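# Push protruding drives home in a tower server

## Task

Find every drive in the tower server that protrudes from its bay and seat it: push it fully in so its face lines up with the faces of the two outermost drives, then close its lever until it latches. You may first push the drive in to its stop and then shut the lever. The server is loose on the table. It must not tip beyond a slight amount, or the task fails, and it must finish in its original position. A drive or lever that stays in place only because the robot is holding it does not count. Nothing may be pushed or knocked off the table.

## Robot and tools

Robot: one six-joint Piper arm with a parallel two-finger gripper and a wrist camera. The joint order used everywhere (rows, targets, result lists) is: waist (joint1), shoulder (joint2), elbow (joint3), forearm roll (joint4), wrist pitch (joint5), wrist roll (joint6). Elbow, wrist pitch and wrist roll have signs flipped compared with the URDF, both in what you send and in what you read back. In your own numbers the ranges in radians are: waist -2.618..2.618, shoulder 0.000..3.140, elbow 0.000..2.967, forearm roll -1.745..1.745, wrist pitch -1.220..1.220, wrist roll -2.094..2.094. Each real end may sit up to 0.013 rad away from these values.

Frame: the scene frame has its origin on the tabletop directly under the arm base, with +z up and +y to the left when looking along +x. Distances are in metres. The arm base may be slightly tilted. end_effector_position is the point between the finger pads, about 5 mm short of the fingertips. The fingers point along the gripper's +z axis and open and close along its y axis. The reported hand position can be slightly off, and the error grows at long reach.

execute_actions(actions): actions is a list of actions. Each action is a table of up to 15 rows, and each row lasts one control step of 1/30 s. If a table is shorter than 15 rows, its last row is repeated until the action's 0.5 s is used up. Every row holds 7 numbers in [-1, 1]. The first six are joint offsets, scaled so that 1.0 equals 2.217 rad. They are measured from the joint angles when that action began, not from the previous row. For the first action of a call, that means the angles in the latest reported result. The seventh number is the absolute gripper opening: +1 is fully open (a 0.070 m gap) and -1 is closed. Closing fully from open takes at least about 1 s. An action is refused if it would push a joint more than 0.013 rad beyond its stated range. If the first action is refused or any action is malformed, the whole call is rejected and nothing moves. A joint sent past its real end stops there, and the result may say "joint sent to its limit". An empty list just returns the current state and images.

move(target, speed, blocking): target is a single 7-number row. Its six joint values are offsets from the Joint positions in the latest result that listed them, in the same 2.217 rad per unit scale, and the seventh value is the absolute opening, applied at the start. speed is the peak path speed of the joint with the farthest to travel, 0.01 to 2 rad/s, default 0.5. A path lasts between 0.5 and 10 s and is cut short after 10 s. All joints reach the same fraction of their path at the same moment, so the hand follows a curve. Paths do not avoid obstacles. The extra "move:" line reports how the move ended (done, off_target, moving, held, fault), whether limits=held or limits=none, and which joint finished farthest from its target. With blocking=false you get a reply after 0.5 s; call wait(0) to check progress, and use wait or stop before sending anything else. stop() brings a running move to rest, and it needs some room to do so.

wait(seconds): 0 to 10 s. The arm keeps its last command. zoom_image(camera, region): camera is cam_high or cam_wrist, and region is [x0, y0, x1, y1] in image pixels, at most 504x504, with the origin at the top left. read_manual(section) returns the licence texts only. finished_scene(scene) ends the current scene, given by its number. It cannot be undone, so call it only once the drives are seated and stay seated with the arm clear.

Results include the gripper pose (end_effector_position, end_effector_quat_wxyz), Joint positions (six angles in rad, then the finger gap in m), Joint targets (the angles currently being driven toward), grip_measured (the opening on the command scale), and images from cam_high and cam_wrist, both 504x504. "joint command not followed" means a clearance check altered or blocked targets. Mounting blocks and posts count as part of the arm for that check. The calibration block gives K, distortion and T_world_to_cam for each camera. These may be off by a few degrees and millimetres.

Motion limits: joint targets change by at most 3 rad/s and take 0.6 s to reach that rate. Each step's target stays within 0.867 rad of the measured angle. Targets that would move the hand more than 70 mm from where it is measured are scaled back. Large moves therefore take several actions, and if an action ends before the motion is complete, you must command the rest.

Force and safety: the load limits are 20.4 N m for waist, shoulder and elbow and 7.12 N m for the three wrist joints, but the wrist motors deliver only about 4 N m and will yield before that. Reaching a load limit causes a torque fault: the arm halts for 10 s and the rest of the call is skipped. Fast moves and targets set far past a contact point push harder. Seat drives and close levers with slow, short presses. The server is free-standing, so push along the bay axis, avoid tipping or sliding it, and knock nothing off the table. Each finger pad grips with about 20 N. To hold an object, command an opening about 0.04 below grip_measured. Motors heat up while holding loads: a MOTOR HOT warning appears from 65 °C, and at 80 °C an OVER-TEMPERATURE FAULT drops the arm until it cools. The robot holds its last command while you are composing a reply.

Each tool is called as a command line: name --argument value for each argument, lists and objects as JSON in quotes; but a table of rows of numbers goes row by row, as --pt "numbers of a row", without its own name.

## Session

execute_actions --actions '[]'

Scene clock: 0.00 s.
end_effector_position=(+0.4926, +0.1956, +0.2022) grip_measured=+0.98 end_effector_quat_wxyz=(+0.436, -0.242, +0.753, -0.429)
Joint names: [waist, shoulder, elbow, forearm roll, wrist pitch, wrist roll]
Joint positions: [ 0.765  2.161  1.544 -1.509 -1.152 -0.969  0.069]
Motor temperatures (°C, as the motors report them): [28 24 28 26 29 26]
Joint targets: [0.765 2.161 1.544 -1.509 -1.152 -0.969]

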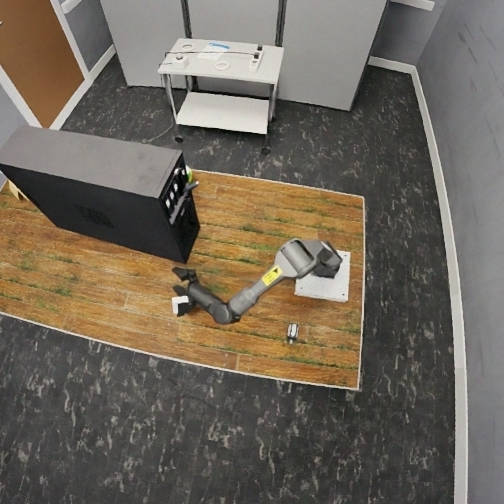

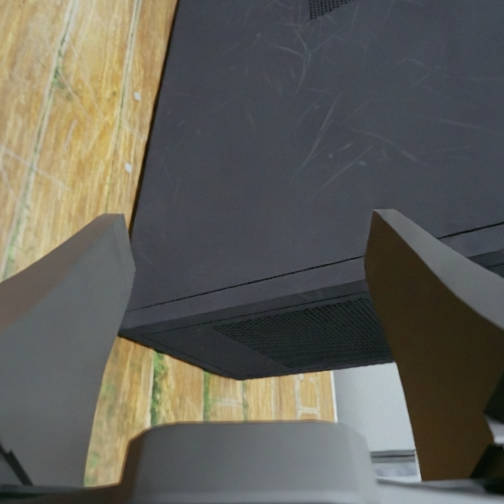

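zoom_image --camera "cam_high" --region '[130,140,250,280]'

Region (130, 140, 250, 280) of cam_high's 504x504 image, scaled by 3.600, with more detail than that image has; it fills the left 432 columns of this view, and the rest is white.

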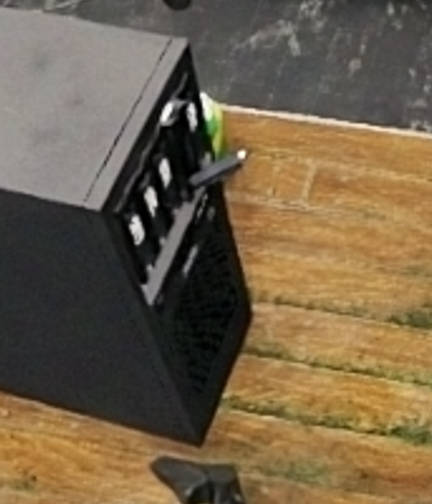

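move --target '[-0.1,-0.543,-0.313,0.3,0.3,0.2,1]' --speed 1.5

move --target '[-0.277,0,0,0.381,0.3,0.237,1]' --speed 1.5

Scene clock: 5.63 s.
end_effector_position=(+0.3105, +0.1013, +0.3524) grip_measured=+0.98 end_effector_quat_wxyz=(+0.573, -0.227, +0.785, -0.068)
Joint names: [waist, shoulder, elbow, forearm roll, wrist pitch, wrist roll]
Joint positions: [ 0.543  0.956  0.85  -0.843 -0.486 -0.525  0.069]
Motor temperatures (°C, as the motors report them): [28 25 29 27 29 26]
Joint targets: [0.544 0.957 0.850 -0.844 -0.487 -0.525]
move: done; limits=none; farthest joint: the shoulder, 0.001 radians from its target (1.204 radians at the start)
camera_calibration (this result's frames):
cam_wrist: T_world_to_cam=[[0.276305, -0.884621, 0.375635, -0.130361], [-0.733123, -0.446733, -0.512797, 0.453936], [0.621439, -0.133698, -0.77197, 0.212798], [0, 0, 0, 1]] pos_world=[0.236569, 0.115919, 0.446019]

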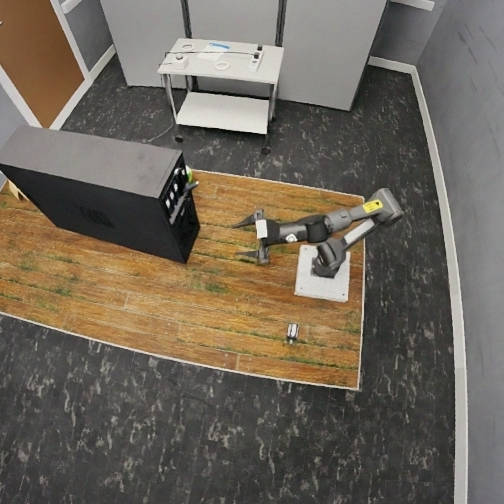

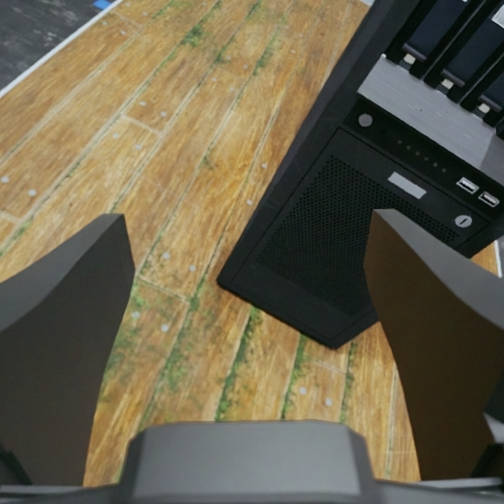

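Scene clock: 6.83 s.
end_effector_position=(+0.3399, -0.0176, +0.4619) grip_measured=+0.98 end_effector_quat_wxyz=(+0.760, +0.017, +0.649, -0.031)
Joint names: [waist, shoulder, elbow, forearm roll, wrist pitch, wrist roll]
Joint positions: [-0.071  0.956  0.85   0.001  0.179  0.001  0.069]
Motor temperatures (°C, as the motors report them): [28 25 29 27 29 26]
Joint targets: [-0.071 0.956 0.850 0.001 0.179 0.000]
move: done; limits=none; farthest joint: the forearm roll, 0.001 radians from its target (0.845 radians at the start)
camera_calibration (this result's frames):
cam_wrist: T_world_to_cam=[[-0.0735559, -0.997051, 0.0218616, -0.00438385], [-0.444824, 0.0131808, -0.895521, 0.565413], [0.892592, -0.0755955, -0.444482, 0.0207177], [0, 0, 0, 1]] pos_world=[0.232694, -0.0102573, 0.515644]

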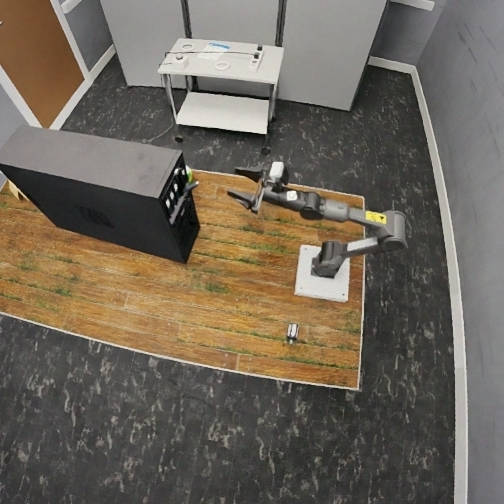

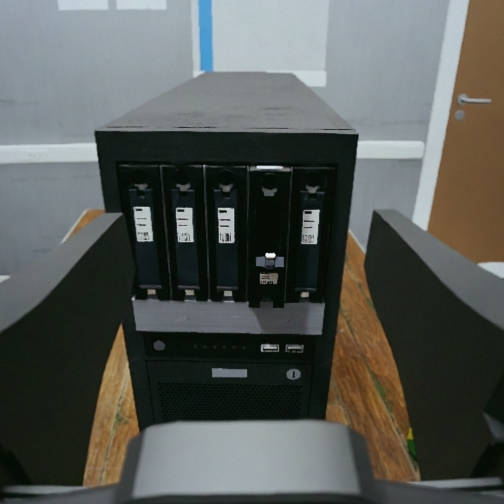

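zoom_image --camera "cam_wrist" --region '[190,120,370,320]'

Region (190, 120, 370, 320) of cam_wrist's 504x504 image, scaled by 2.520, with more detail than that image has; it fills the left 454 columns of this view, and the rest is white.

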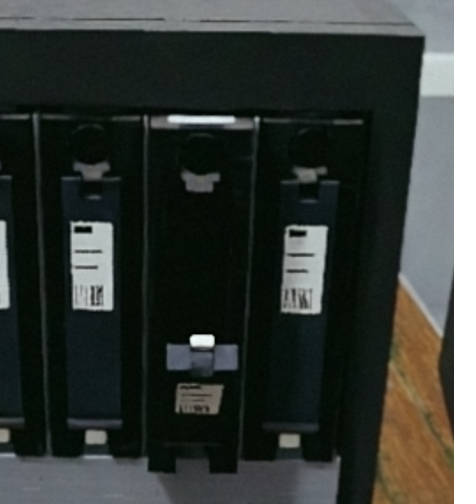

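move --target '[-0.012,0.2494,0.4317,0,-0.48,0,-1]' --speed 1.2

zoom_image --camera "cam_high" --region '[130,120,250,240]'

Scene clock: 11.77 s.
end_effector_position=(+0.4400, -0.0362, +0.4483) grip_measured=-1.00 end_effector_quat_wxyz=(+0.508, +0.038, +0.860, -0.030)
Joint names: [waist, shoulder, elbow, forearm roll, wrist pitch, wrist roll]
Joint positions: [-0.098  1.51   1.807  0.001 -0.885  0.     0.   ]
Motor temperatures (°C, as the motors report them): [28 25 29 27 30 26]
Joint targets: [-0.098 1.509 1.807 0.001 -0.885 0.001]
move: done; limits=none; farthest joint: the shoulder, 0.002 radians from its target (0.552 radians at the start)
camera_calibration (this result's frames):
cam_wrist: T_world_to_cam=[[-0.0936276, -0.995358, 0.0222612, -0.00659745], [-0.897668, 0.0747254, -0.434291, 0.592705], [0.430612, -0.0606448, -0.900497, 0.332172], [0, 0, 0, 1]] pos_world=[0.388398, -0.0307125, 0.556673]

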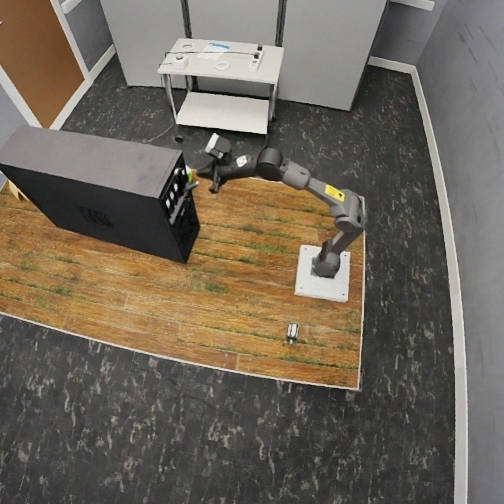

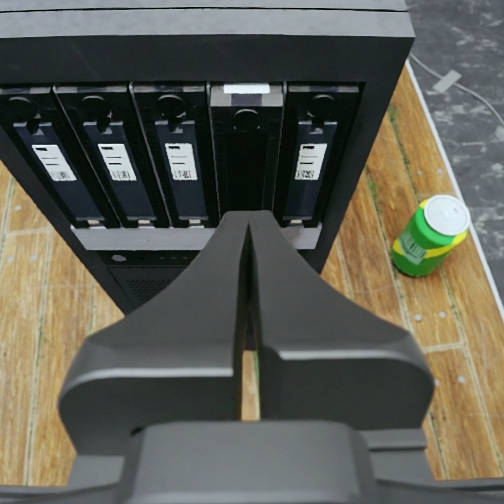

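Region (130, 120, 250, 240) of cam_high's 504x504 image, scaled by 4.200, with more detail than that image has.

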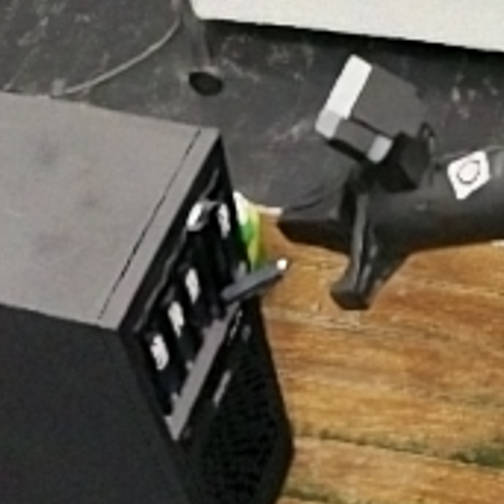

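move --target '[0,0.073,0.044,0,0.029,0,-1]' --speed 0.25

Scene clock: 14.13 s.
end_effector_position=(+0.4927, -0.0416, +0.4255) grip_measured=-1.00 end_effector_quat_wxyz=(+0.507, +0.037, +0.861, -0.030)
Joint names: [waist, shoulder, elbow, forearm roll, wrist pitch, wrist roll]
Joint positions: [-0.098  1.674  1.905  0.001 -0.82   0.001  0.   ]
Motor temperatures (°C, as the motors report them): [28 25 29 27 30 26]
Joint targets: [-0.098 1.672 1.905 0.001 -0.821 0.000]
move: done; limits=none; farthest joint: the shoulder, 0.003 radians from its target (0.163 radians at the start)
camera_calibration (this result's frames):
cam_wrist: T_world_to_cam=[[-0.0933568, -0.995371, 0.022827, -0.00689442], [-0.898183, 0.0743046, -0.433296, 0.630387], [0.429594, -0.060954, -0.900962, 0.289319], [0, 0, 0, 1]] pos_world=[0.44127, -0.036068, 0.533967]

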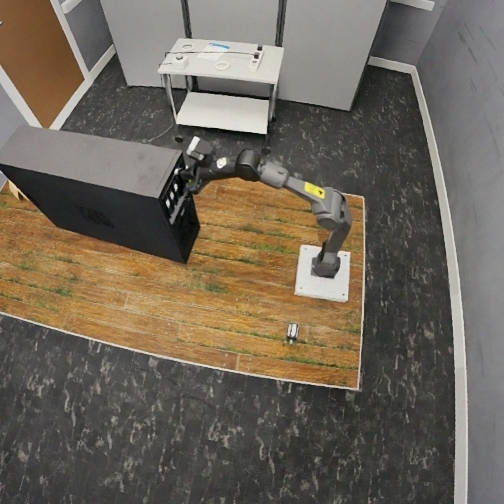

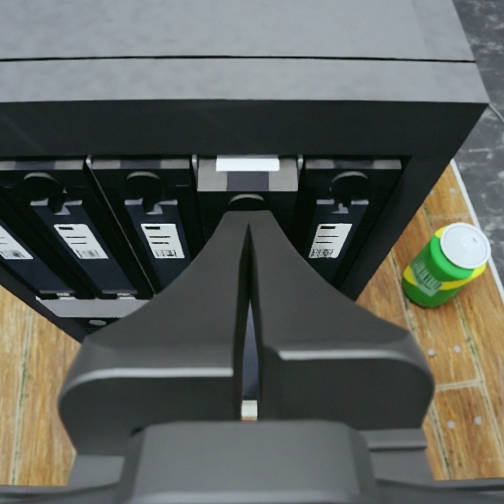

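move --target '[0,0.02,0.026,0,-0.006,0,-1]' --speed 0.07

Scene clock: 15.90 s.
end_effector_position=(+0.5029, -0.0425, +0.4267) grip_measured=-1.00 end_effector_quat_wxyz=(+0.508, +0.038, +0.860, -0.030)
Joint names: [waist, shoulder, elbow, forearm roll, wrist pitch, wrist roll]
Joint positions: [-0.098  1.717  1.964  0.001 -0.835  0.     0.   ]
Motor temperatures (°C, as the motors report them): [28 26 29 27 31 26]
Joint targets: [-0.098 1.719 1.963 0.001 -0.834 0.001]
move: done; limits=none; farthest joint: the shoulder, 0.002 radians from its target (0.046 radians at the start)
camera_calibration (this result's frames):
cam_wrist: T_world_to_cam=[[-0.0936658, -0.995354, 0.0222849, -0.00653664], [-0.897166, 0.0746793, -0.435334, 0.640445], [0.431648, -0.0607692, -0.899993, 0.28449], [0, 0, 0, 1]] pos_world=[0.451173, -0.037046, 0.534992]

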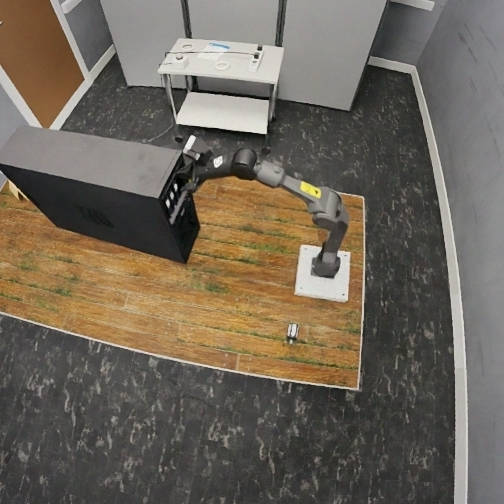

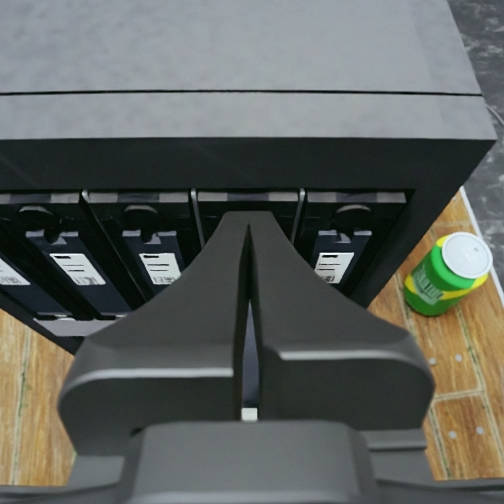

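move --target '[0,-0.14,-0.11,0,-0.022,0,-1]' --speed 0.8

move --target '[0,-0.098,-0.404,0,0.524,0,-1]' --speed 1.5

Scene clock: 18.33 s.
end_effector_position=(+0.4103, -0.0333, +0.4564) grip_measured=-1.00 end_effector_quat_wxyz=(+0.515, +0.037, +0.856, -0.030)
Joint names: [waist, shoulder, elbow, forearm roll, wrist pitch, wrist roll]
Joint positions: [-0.098  1.406  1.719  0.001 -0.884  0.001  0.   ]
Motor temperatures (°C, as the motors report them): [28 26 29 26 32 26]
Joint targets: [-0.098 1.406 1.720 0.001 -0.883 0.000]
move: done; limits=none; farthest joint: the shoulder, 0.001 radians from its target (0.312 radians at the start)
camera_calibration (this result's frames):
cam_wrist: T_world_to_cam=[[-0.0935746, -0.995346, 0.0230285, -0.00703009], [-0.889684, 0.0732143, -0.450669, 0.573475], [0.446885, -0.0626593, -0.892394, 0.341975], [0, 0, 0, 1]] pos_world=[0.35673, -0.027556, 0.563786]

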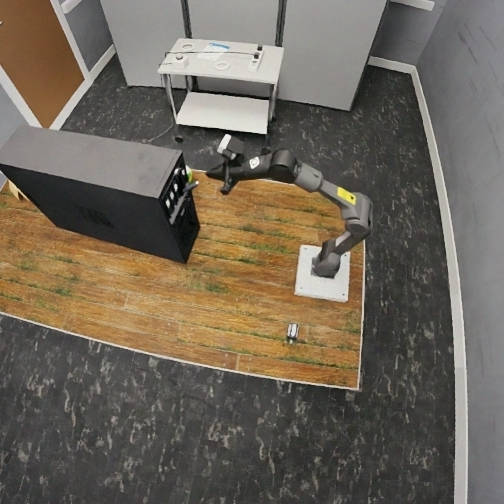

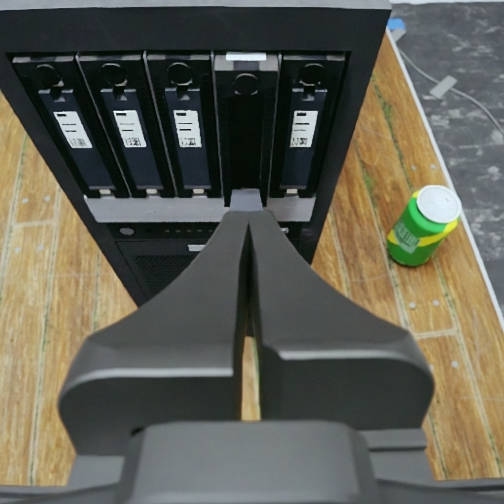

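Scene clock: 19.77 s.
end_effector_position=(+0.3990, -0.0334, +0.3855) grip_measured=-1.00 end_effector_quat_wxyz=(+0.705, +0.029, +0.707, -0.039)
Joint names: [waist, shoulder, elbow, forearm roll, wrist pitch, wrist roll]
Joint positions: [-0.098  1.188  0.823  0.001  0.278  0.001  0.   ]
Motor temperatures (°C, as the motors report them): [28 26 29 26 32 26]
Joint targets: [-0.098 1.188 0.823 0.001 0.278 0.001]
move: done; limits=none; farthest joint: the shoulder, 0.001 radians from its target (0.217 radians at the start)
camera_calibration (this result's frames):
cam_wrist: T_world_to_cam=[[-0.0989439, -0.994836, 0.0226162, -0.00427114], [-0.579354, 0.0391129, -0.814137, 0.546645], [0.809048, -0.0936567, -0.580232, 0.0178703], [0, 0, 0, 1]] pos_world=[0.30182, -0.0239562, 0.455509]

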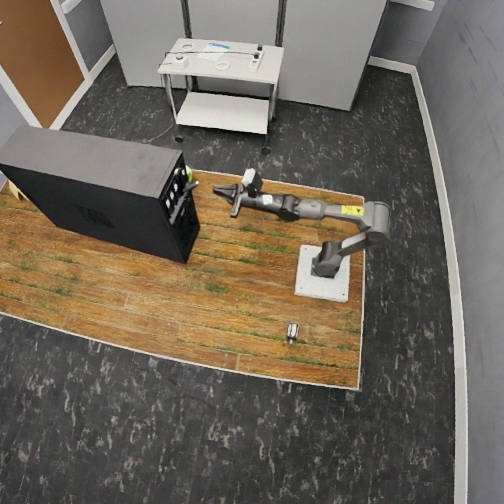

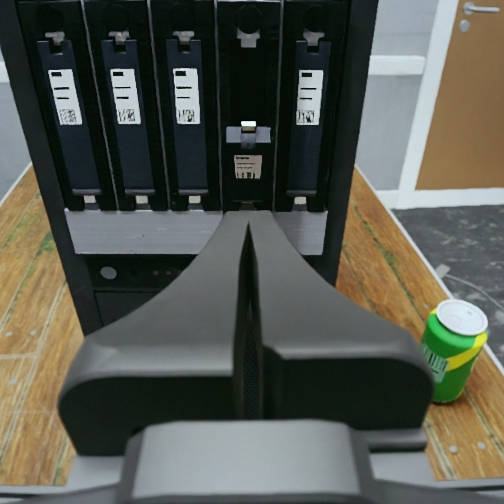

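move --target '[0,0.12,0.424,0,-0.524,0,-1]' --speed 1.5

move --target '[0,0.09,0.035,0,0.05,0,-1]' --speed 0.3

move --target '[0,0.018,0.021,0,-0.003,0,-1]' --speed 0.06

Scene clock: 22.90 s.
end_effector_position=(+0.4241, -0.0346, +0.4547) grip_measured=-1.00 end_effector_quat_wxyz=(+0.514, +0.037, +0.857, -0.030)
Joint names: [waist, shoulder, elbow, forearm roll, wrist pitch, wrist roll]
Joint positions: [-0.098  1.454  1.763  0.001 -0.884  0.001  0.   ]
Motor temperatures (°C, as the motors report them): [28 26 30 26 32 26]
Joint targets: [-0.098 1.454 1.763 0.001 -0.883 0.001]
move: done; limits=none; farthest joint: the elbow, 0.001 radians from its target (0.939 radians at the start)
camera_calibration (this result's frames):
cam_wrist: T_world_to_cam=[[-0.0935389, -0.995349, 0.0230203, -0.00705423], [-0.891469, 0.0734363, -0.447091, 0.584252], [0.443322, -0.0623423, -0.894192, 0.336571], [0, 0, 0, 1]] pos_world=[0.370974, -0.0289442, 0.562335]

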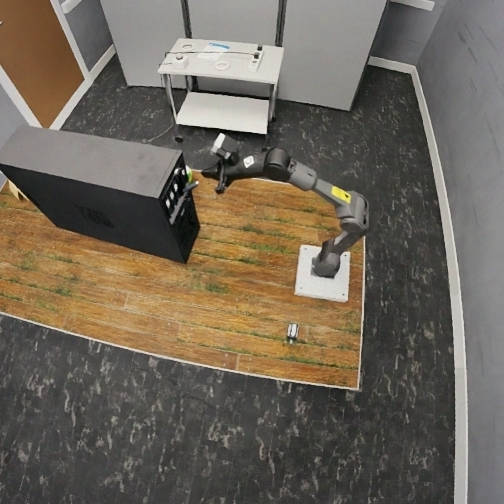

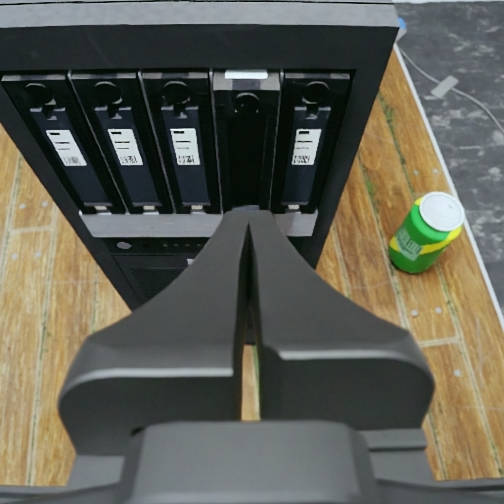

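Scene clock: 23.87 s.
end_effector_position=(+0.4921, -0.0417, +0.4168) grip_measured=-1.00 end_effector_quat_wxyz=(+0.508, +0.037, +0.860, -0.030)
Joint names: [waist, shoulder, elbow, forearm roll, wrist pitch, wrist roll]
Joint positions: [-0.098  1.656  1.841  0.001 -0.772  0.001  0.   ]
Motor temperatures (°C, as the motors report them): [28 26 30 26 32 26]
Joint targets: [-0.098 1.654 1.841 0.001 -0.773 0.001]
move: done; limits=none; farthest joint: the shoulder, 0.002 radians from its target (0.199 radians at the start)
camera_calibration (this result's frames):
cam_wrist: T_world_to_cam=[[-0.0935298, -0.995352, 0.0229617, -0.00684833], [-0.896784, 0.0742051, -0.436202, 0.62657], [0.43247, -0.0613895, -0.899556, 0.279709], [0, 0, 0, 1]] pos_world=[0.440291, -0.0361399, 0.525082]

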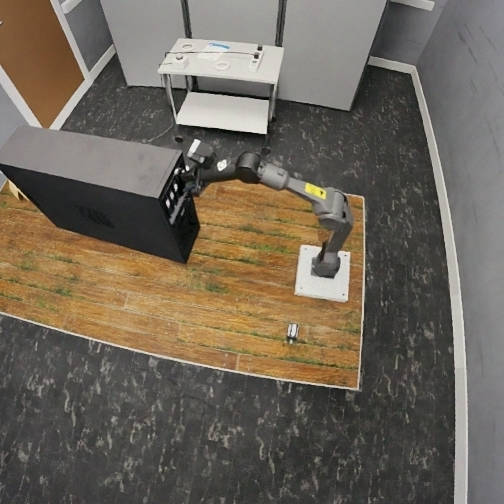

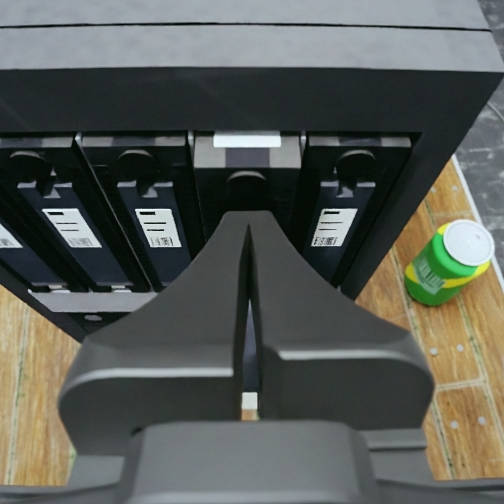

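Scene clock: 24.87 s.
end_effector_position=(+0.5022, -0.0427, +0.4140) grip_measured=-1.00 end_effector_quat_wxyz=(+0.506, +0.037, +0.861, -0.030)
Joint names: [waist, shoulder, elbow, forearm roll, wrist pitch, wrist roll]
Joint positions: [-0.098  1.696  1.887  0.001 -0.782  0.001  0.   ]
Motor temperatures (°C, as the motors report them): [28 26 30 26 32 26]
Joint targets: [-0.098 1.696 1.888 0.001 -0.778 0.001]
move: done; limits=none; farthest joint: the wrist pitch, 0.004 radians from its target (0.007 radians at the start)
camera_calibration (this result's frames):
cam_wrist: T_world_to_cam=[[-0.0934671, -0.995358, 0.0229524, -0.00687011], [-0.899362, 0.0745186, -0.430808, 0.633573], [0.427098, -0.0609089, -0.902152, 0.276497], [0, 0, 0, 1]] pos_world=[0.451078, -0.03721, 0.522548]

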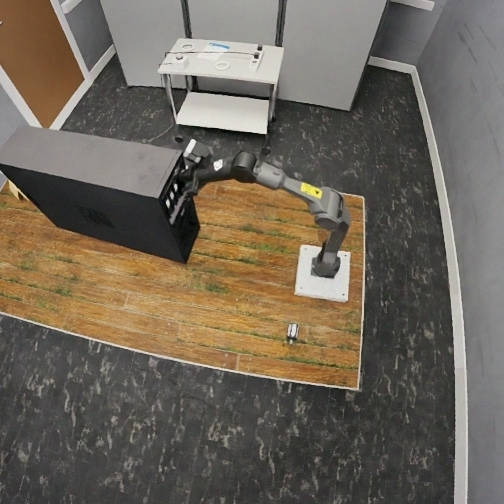

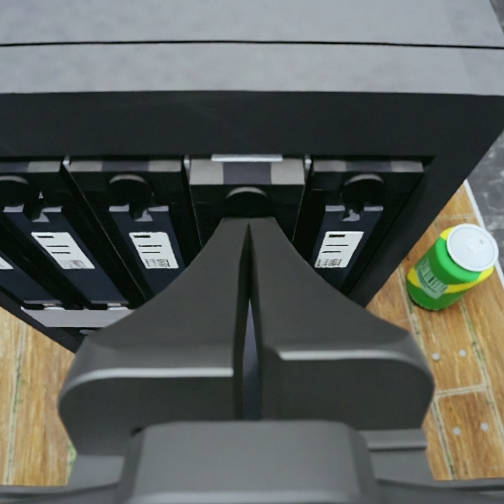

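move --target '[0,0.014,0.018,0,-0.001,0,-1]' --speed 0.06

move --target '[0,-0.025,-0.033,0,0.008,0,-1]' --speed 0.15

Scene clock: 26.67 s.
end_effector_position=(+0.5084, -0.0433, +0.4121) grip_measured=-1.00 end_effector_quat_wxyz=(+0.501, +0.038, +0.864, -0.030)
Joint names: [waist, shoulder, elbow, forearm roll, wrist pitch, wrist roll]
Joint positions: [-0.098  1.727  1.928  0.001 -0.804  0.001  0.   ]
Motor temperatures (°C, as the motors report them): [28 26 30 26 36 26]
Joint targets: [-0.098 1.728 1.926 0.001 -0.785 0.001]
move: off_target; limits=none; farthest joint: the wrist pitch, 0.019 radians from its target (0.003 radians at the start)
camera_calibration (this result's frames):
cam_wrist: T_world_to_cam=[[-0.0933561, -0.995369, 0.0229353, -0.00691308], [-0.903762, 0.0750544, -0.421403, 0.636747], [0.41773, -0.0600686, -0.906583, 0.278756], [0, 0, 0, 1]] pos_world=[0.458378, -0.0379272, 0.521201]

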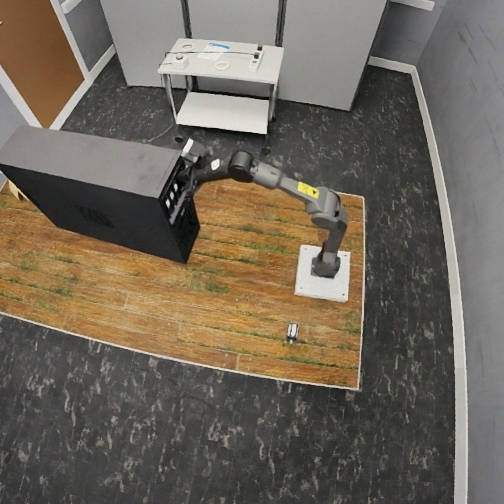

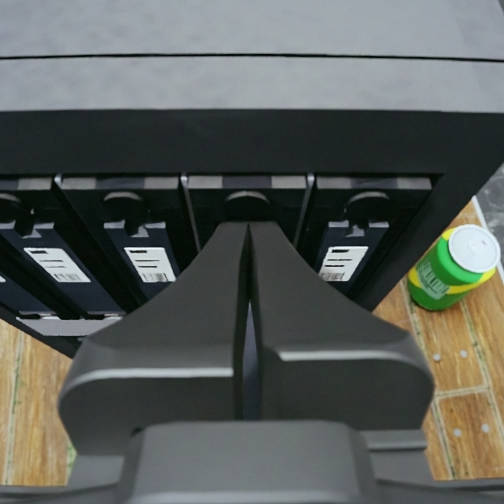

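Scene clock: 27.67 s.
end_effector_position=(+0.4945, -0.0420, +0.4132) grip_measured=-1.00 end_effector_quat_wxyz=(+0.502, +0.038, +0.863, -0.030)
Joint names: [waist, shoulder, elbow, forearm roll, wrist pitch, wrist roll]
Joint positions: [-0.098  1.67   1.855  0.001 -0.785  0.001  0.   ]
Motor temperatures (°C, as the motors report them): [28 26 30 26 37 26]
Joint targets: [-0.098 1.671 1.854 0.001 -0.786 0.001]
move: done; limits=none; farthest joint: the shoulder, 0.002 radians from its target (0.055 radians at the start)
camera_calibration (this result's frames):
cam_wrist: T_world_to_cam=[[-0.0933951, -0.995365, 0.0229363, -0.00687528], [-0.90269, 0.0749356, -0.423717, 0.624915], [0.420034, -0.0602774, -0.905504, 0.284028], [0, 0, 0, 1]] pos_world=[0.444161, -0.0365514, 0.522133]

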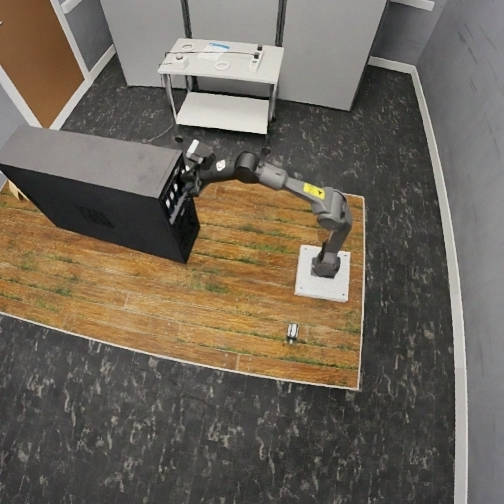

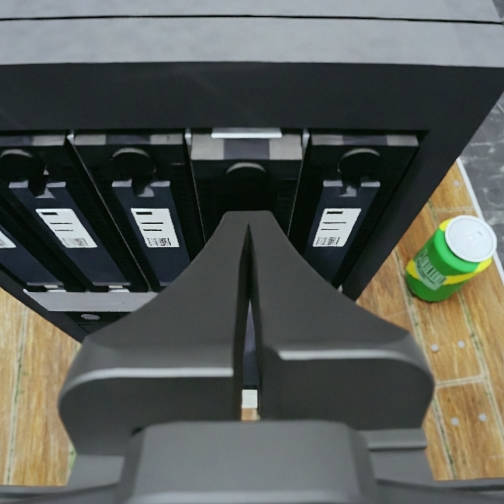

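move --target '[0,-0.119,-0.061,0,-0.044,0,-1]' --speed 0.8

move --target '[0,-0.08,-0.415,0,0.553,0,-1]' --speed 1.5

move --target '[0,0.055,0.052,0,0.003,0,-1]'

move --target '[0,0.0875,0.127,0,-0.04,0,-1]' --speed 0.2

Scene clock: 30.73 s.
end_effector_position=(+0.4102, -0.0333, +0.4566) grip_measured=-1.00 end_effector_quat_wxyz=(+0.516, +0.037, +0.856, -0.031)
Joint names: [waist, shoulder, elbow, forearm roll, wrist pitch, wrist roll]
Joint positions: [-0.098  1.405  1.719  0.001 -0.884  0.001  0.   ]
Motor temperatures (°C, as the motors report them): [28 26 30 26 36 26]
Joint targets: [-0.098 1.406 1.719 0.001 -0.883 0.001]
move: done; limits=none; farthest joint: the shoulder, 0.001 radians from its target (0.265 radians at the start)
camera_calibration (this result's frames):
cam_wrist: T_world_to_cam=[[-0.0935797, -0.995345, 0.0230296, -0.00703041], [-0.889433, 0.0731833, -0.451168, 0.573653], [0.447383, -0.0627034, -0.892142, 0.341878], [0, 0, 0, 1]] pos_world=[0.356618, -0.0275426, 0.563979]

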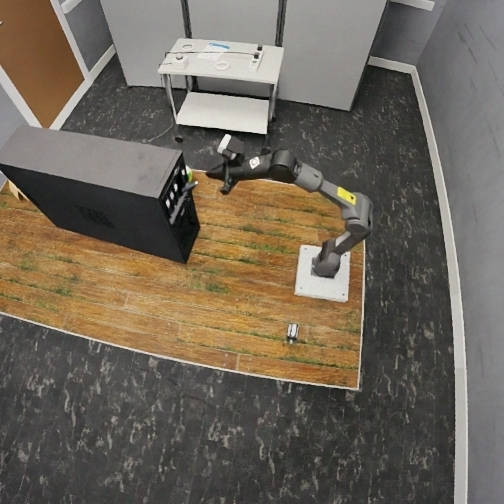

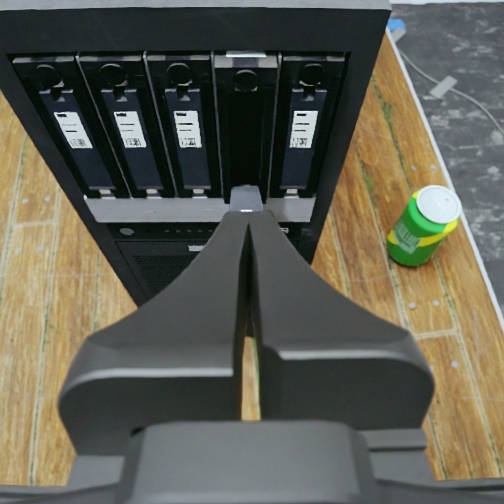

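Scene clock: 32.20 s.
end_effector_position=(+0.4064, -0.0343, +0.3724) grip_measured=-1.00 end_effector_quat_wxyz=(+0.705, +0.029, +0.707, -0.039)
Joint names: [waist, shoulder, elbow, forearm roll, wrist pitch, wrist roll]
Joint positions: [-0.098  1.228  0.799  0.001  0.343  0.001  0.   ]
Motor temperatures (°C, as the motors report them): [28 26 30 26 36 26]
Joint targets: [-0.098 1.228 0.799 0.001 0.342 0.001]
move: done; limits=none; farthest joint: the wrist pitch, 0.001 radians from its target (1.225 radians at the start)
camera_calibration (this result's frames):
cam_wrist: T_world_to_cam=[[-0.0990052, -0.994829, 0.0226332, -0.00412788], [-0.578947, 0.0390878, -0.814428, 0.540312], [0.809332, -0.093736, -0.579823, 0.00395293], [0, 0, 0, 1]] pos_world=[0.309204, -0.0248556, 0.44243]

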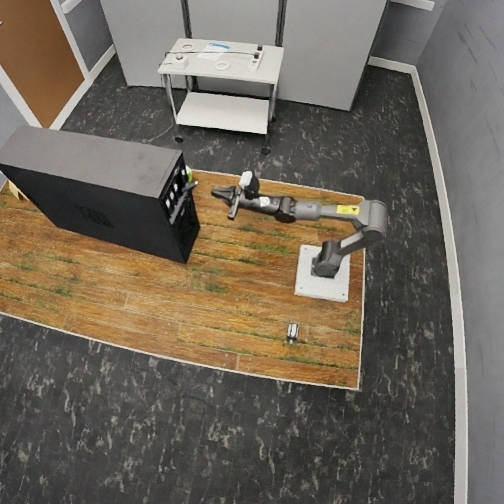

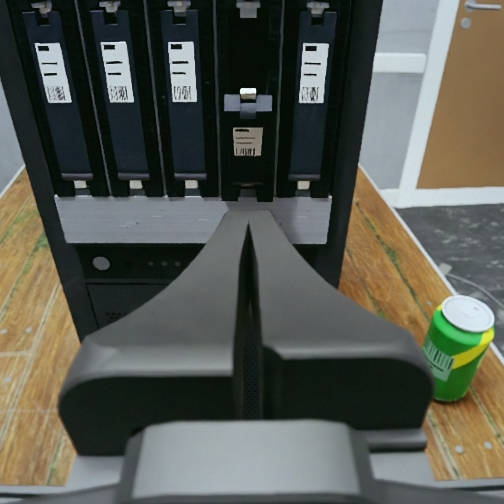

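Scene clock: 32.90 s.
end_effector_position=(+0.4407, -0.0376, +0.3755) grip_measured=-1.00 end_effector_quat_wxyz=(+0.705, +0.029, +0.707, -0.039)
Joint names: [waist, shoulder, elbow, forearm roll, wrist pitch, wrist roll]
Joint positions: [-0.098  1.352  0.916  0.001  0.349  0.001  0.   ]
Motor temperatures (°C, as the motors report them): [28 26 30 26 37 26]
Joint targets: [-0.098 1.350 0.914 0.001 0.349 0.001]
move: done; limits=none; farthest joint: the shoulder, 0.002 radians from its target (0.122 radians at the start)
camera_calibration (this result's frames):
cam_wrist: T_world_to_cam=[[-0.0990049, -0.994829, 0.0226376, -0.004038], [-0.57953, 0.0391515, -0.81401, 0.562869], [0.808915, -0.0937102, -0.580409, -0.0218929], [0, 0, 0, 1]] pos_world=[0.343509, -0.0281058, 0.445565]

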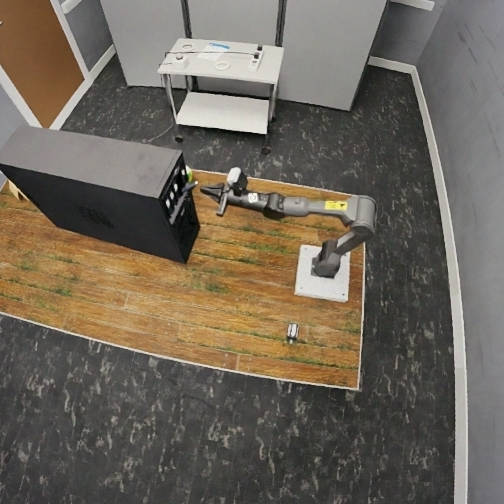

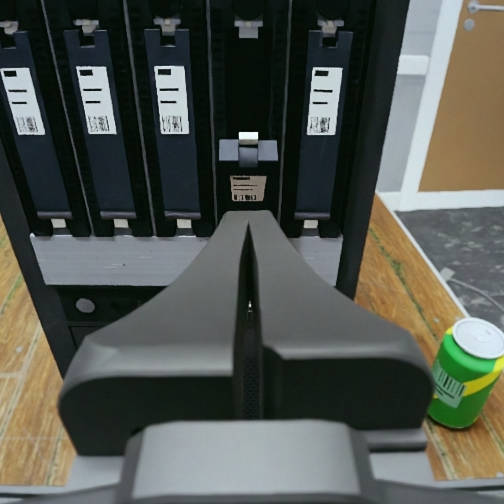

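Scene clock: 34.60 s.
end_effector_position=(+0.5008, -0.0431, +0.3952) grip_measured=-1.00 end_effector_quat_wxyz=(+0.704, +0.029, +0.708, -0.039)
Joint names: [waist, shoulder, elbow, forearm roll, wrist pitch, wrist roll]
Joint positions: [-0.098  1.547  1.198  0.001  0.26   0.001  0.   ]
Motor temperatures (°C, as the motors report them): [28 26 30 26 36 26]
Joint targets: [-0.098 1.546 1.197 0.001 0.261 0.001]
move: done; limits=none; farthest joint: the shoulder, 0.001 radians from its target (0.194 radians at the start)
camera_calibration (this result's frames):
cam_wrist: T_world_to_cam=[[-0.0988997, -0.99484, 0.0226221, -0.00402688], [-0.581913, 0.0393783, -0.812297, 0.61453], [0.807215, -0.0935, -0.582805, -0.0578469], [0, 0, 0, 1]] pos_world=[0.4039, -0.033614, 0.465559]

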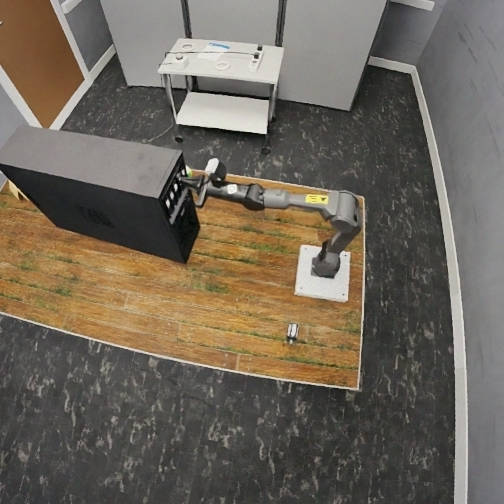

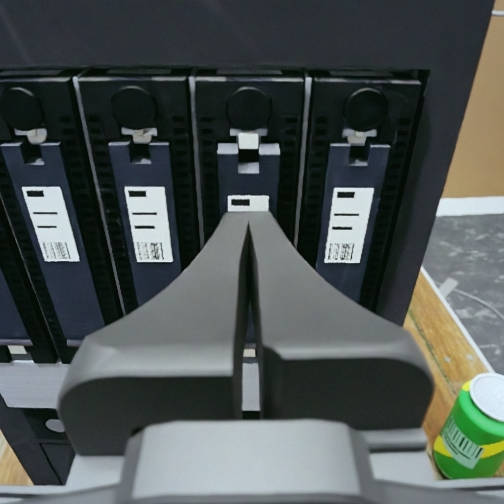

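move --target '[0,0.015,0.017,0,0,0,-1]' --speed 0.07

move --target '[0,-0.03,-0.025,0,0,0,-1]' --speed 0.3

Scene clock: 36.50 s.
end_effector_position=(+0.5074, -0.0437, +0.3968) grip_measured=-1.00 end_effector_quat_wxyz=(+0.705, +0.029, +0.708, -0.039)
Joint names: [waist, shoulder, elbow, forearm roll, wrist pitch, wrist roll]
Joint positions: [-0.098  1.569  1.229  0.001  0.252  0.001  0.   ]
Motor temperatures (°C, as the motors report them): [28 26 31 26 37 26]
Joint targets: [-0.098 1.580 1.236 0.001 0.260 0.001]
move: off_target; limits=none; farthest joint: the shoulder, 0.011 radians from its target (0.035 radians at the start)
camera_calibration (this result's frames):
cam_wrist: T_world_to_cam=[[-0.0989032, -0.99484, 0.0226163, -0.00401318], [-0.580956, 0.0392742, -0.812987, 0.619476], [0.807904, -0.0935461, -0.581842, -0.0629875], [0, 0, 0, 1]] pos_world=[0.410379, -0.0342141, 0.467068]

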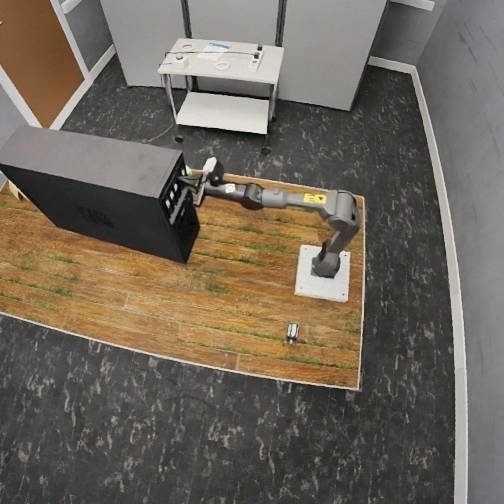

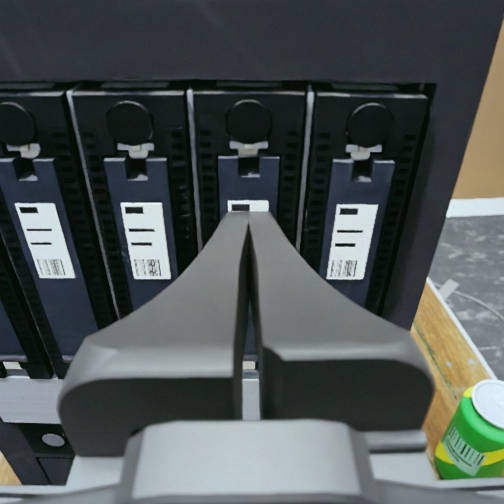

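Scene clock: 37.30 s.
end_effector_position=(+0.4893, -0.0419, +0.4039) grip_measured=-1.00 end_effector_quat_wxyz=(+0.709, +0.029, +0.704, -0.039)
Joint names: [waist, shoulder, elbow, forearm roll, wrist pitch, wrist roll]
Joint positions: [-0.098  1.504  1.174  0.001  0.253  0.001  0.   ]
Motor temperatures (°C, as the motors report them): [28 26 31 26 37 26]
Joint targets: [-0.098 1.503 1.173 0.001 0.252 0.001]
move: done; limits=none; farthest joint: the shoulder, 0.001 radians from its target (0.067 radians at the start)
camera_calibration (this result's frames):
cam_wrist: T_world_to_cam=[[-0.0990435, -0.994827, 0.0225782, -0.00407231], [-0.571866, 0.0383362, -0.819451, 0.612797], [0.814346, -0.094073, -0.572705, -0.0509815], [0, 0, 0, 1]] pos_world=[0.391551, -0.0323396, 0.473052]

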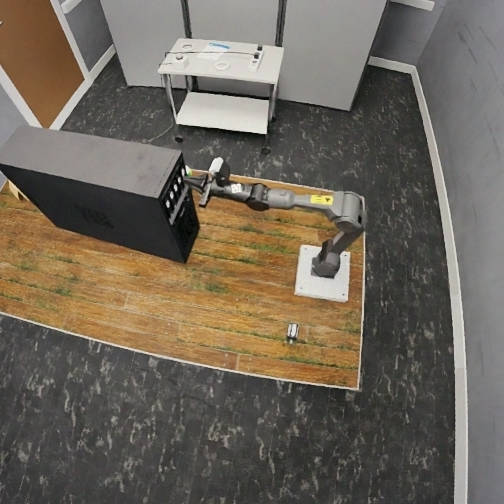

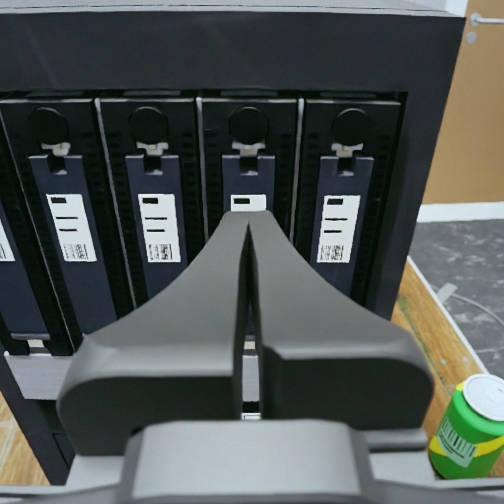

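finished_scene --scene 1

The scene is finished: the task was done.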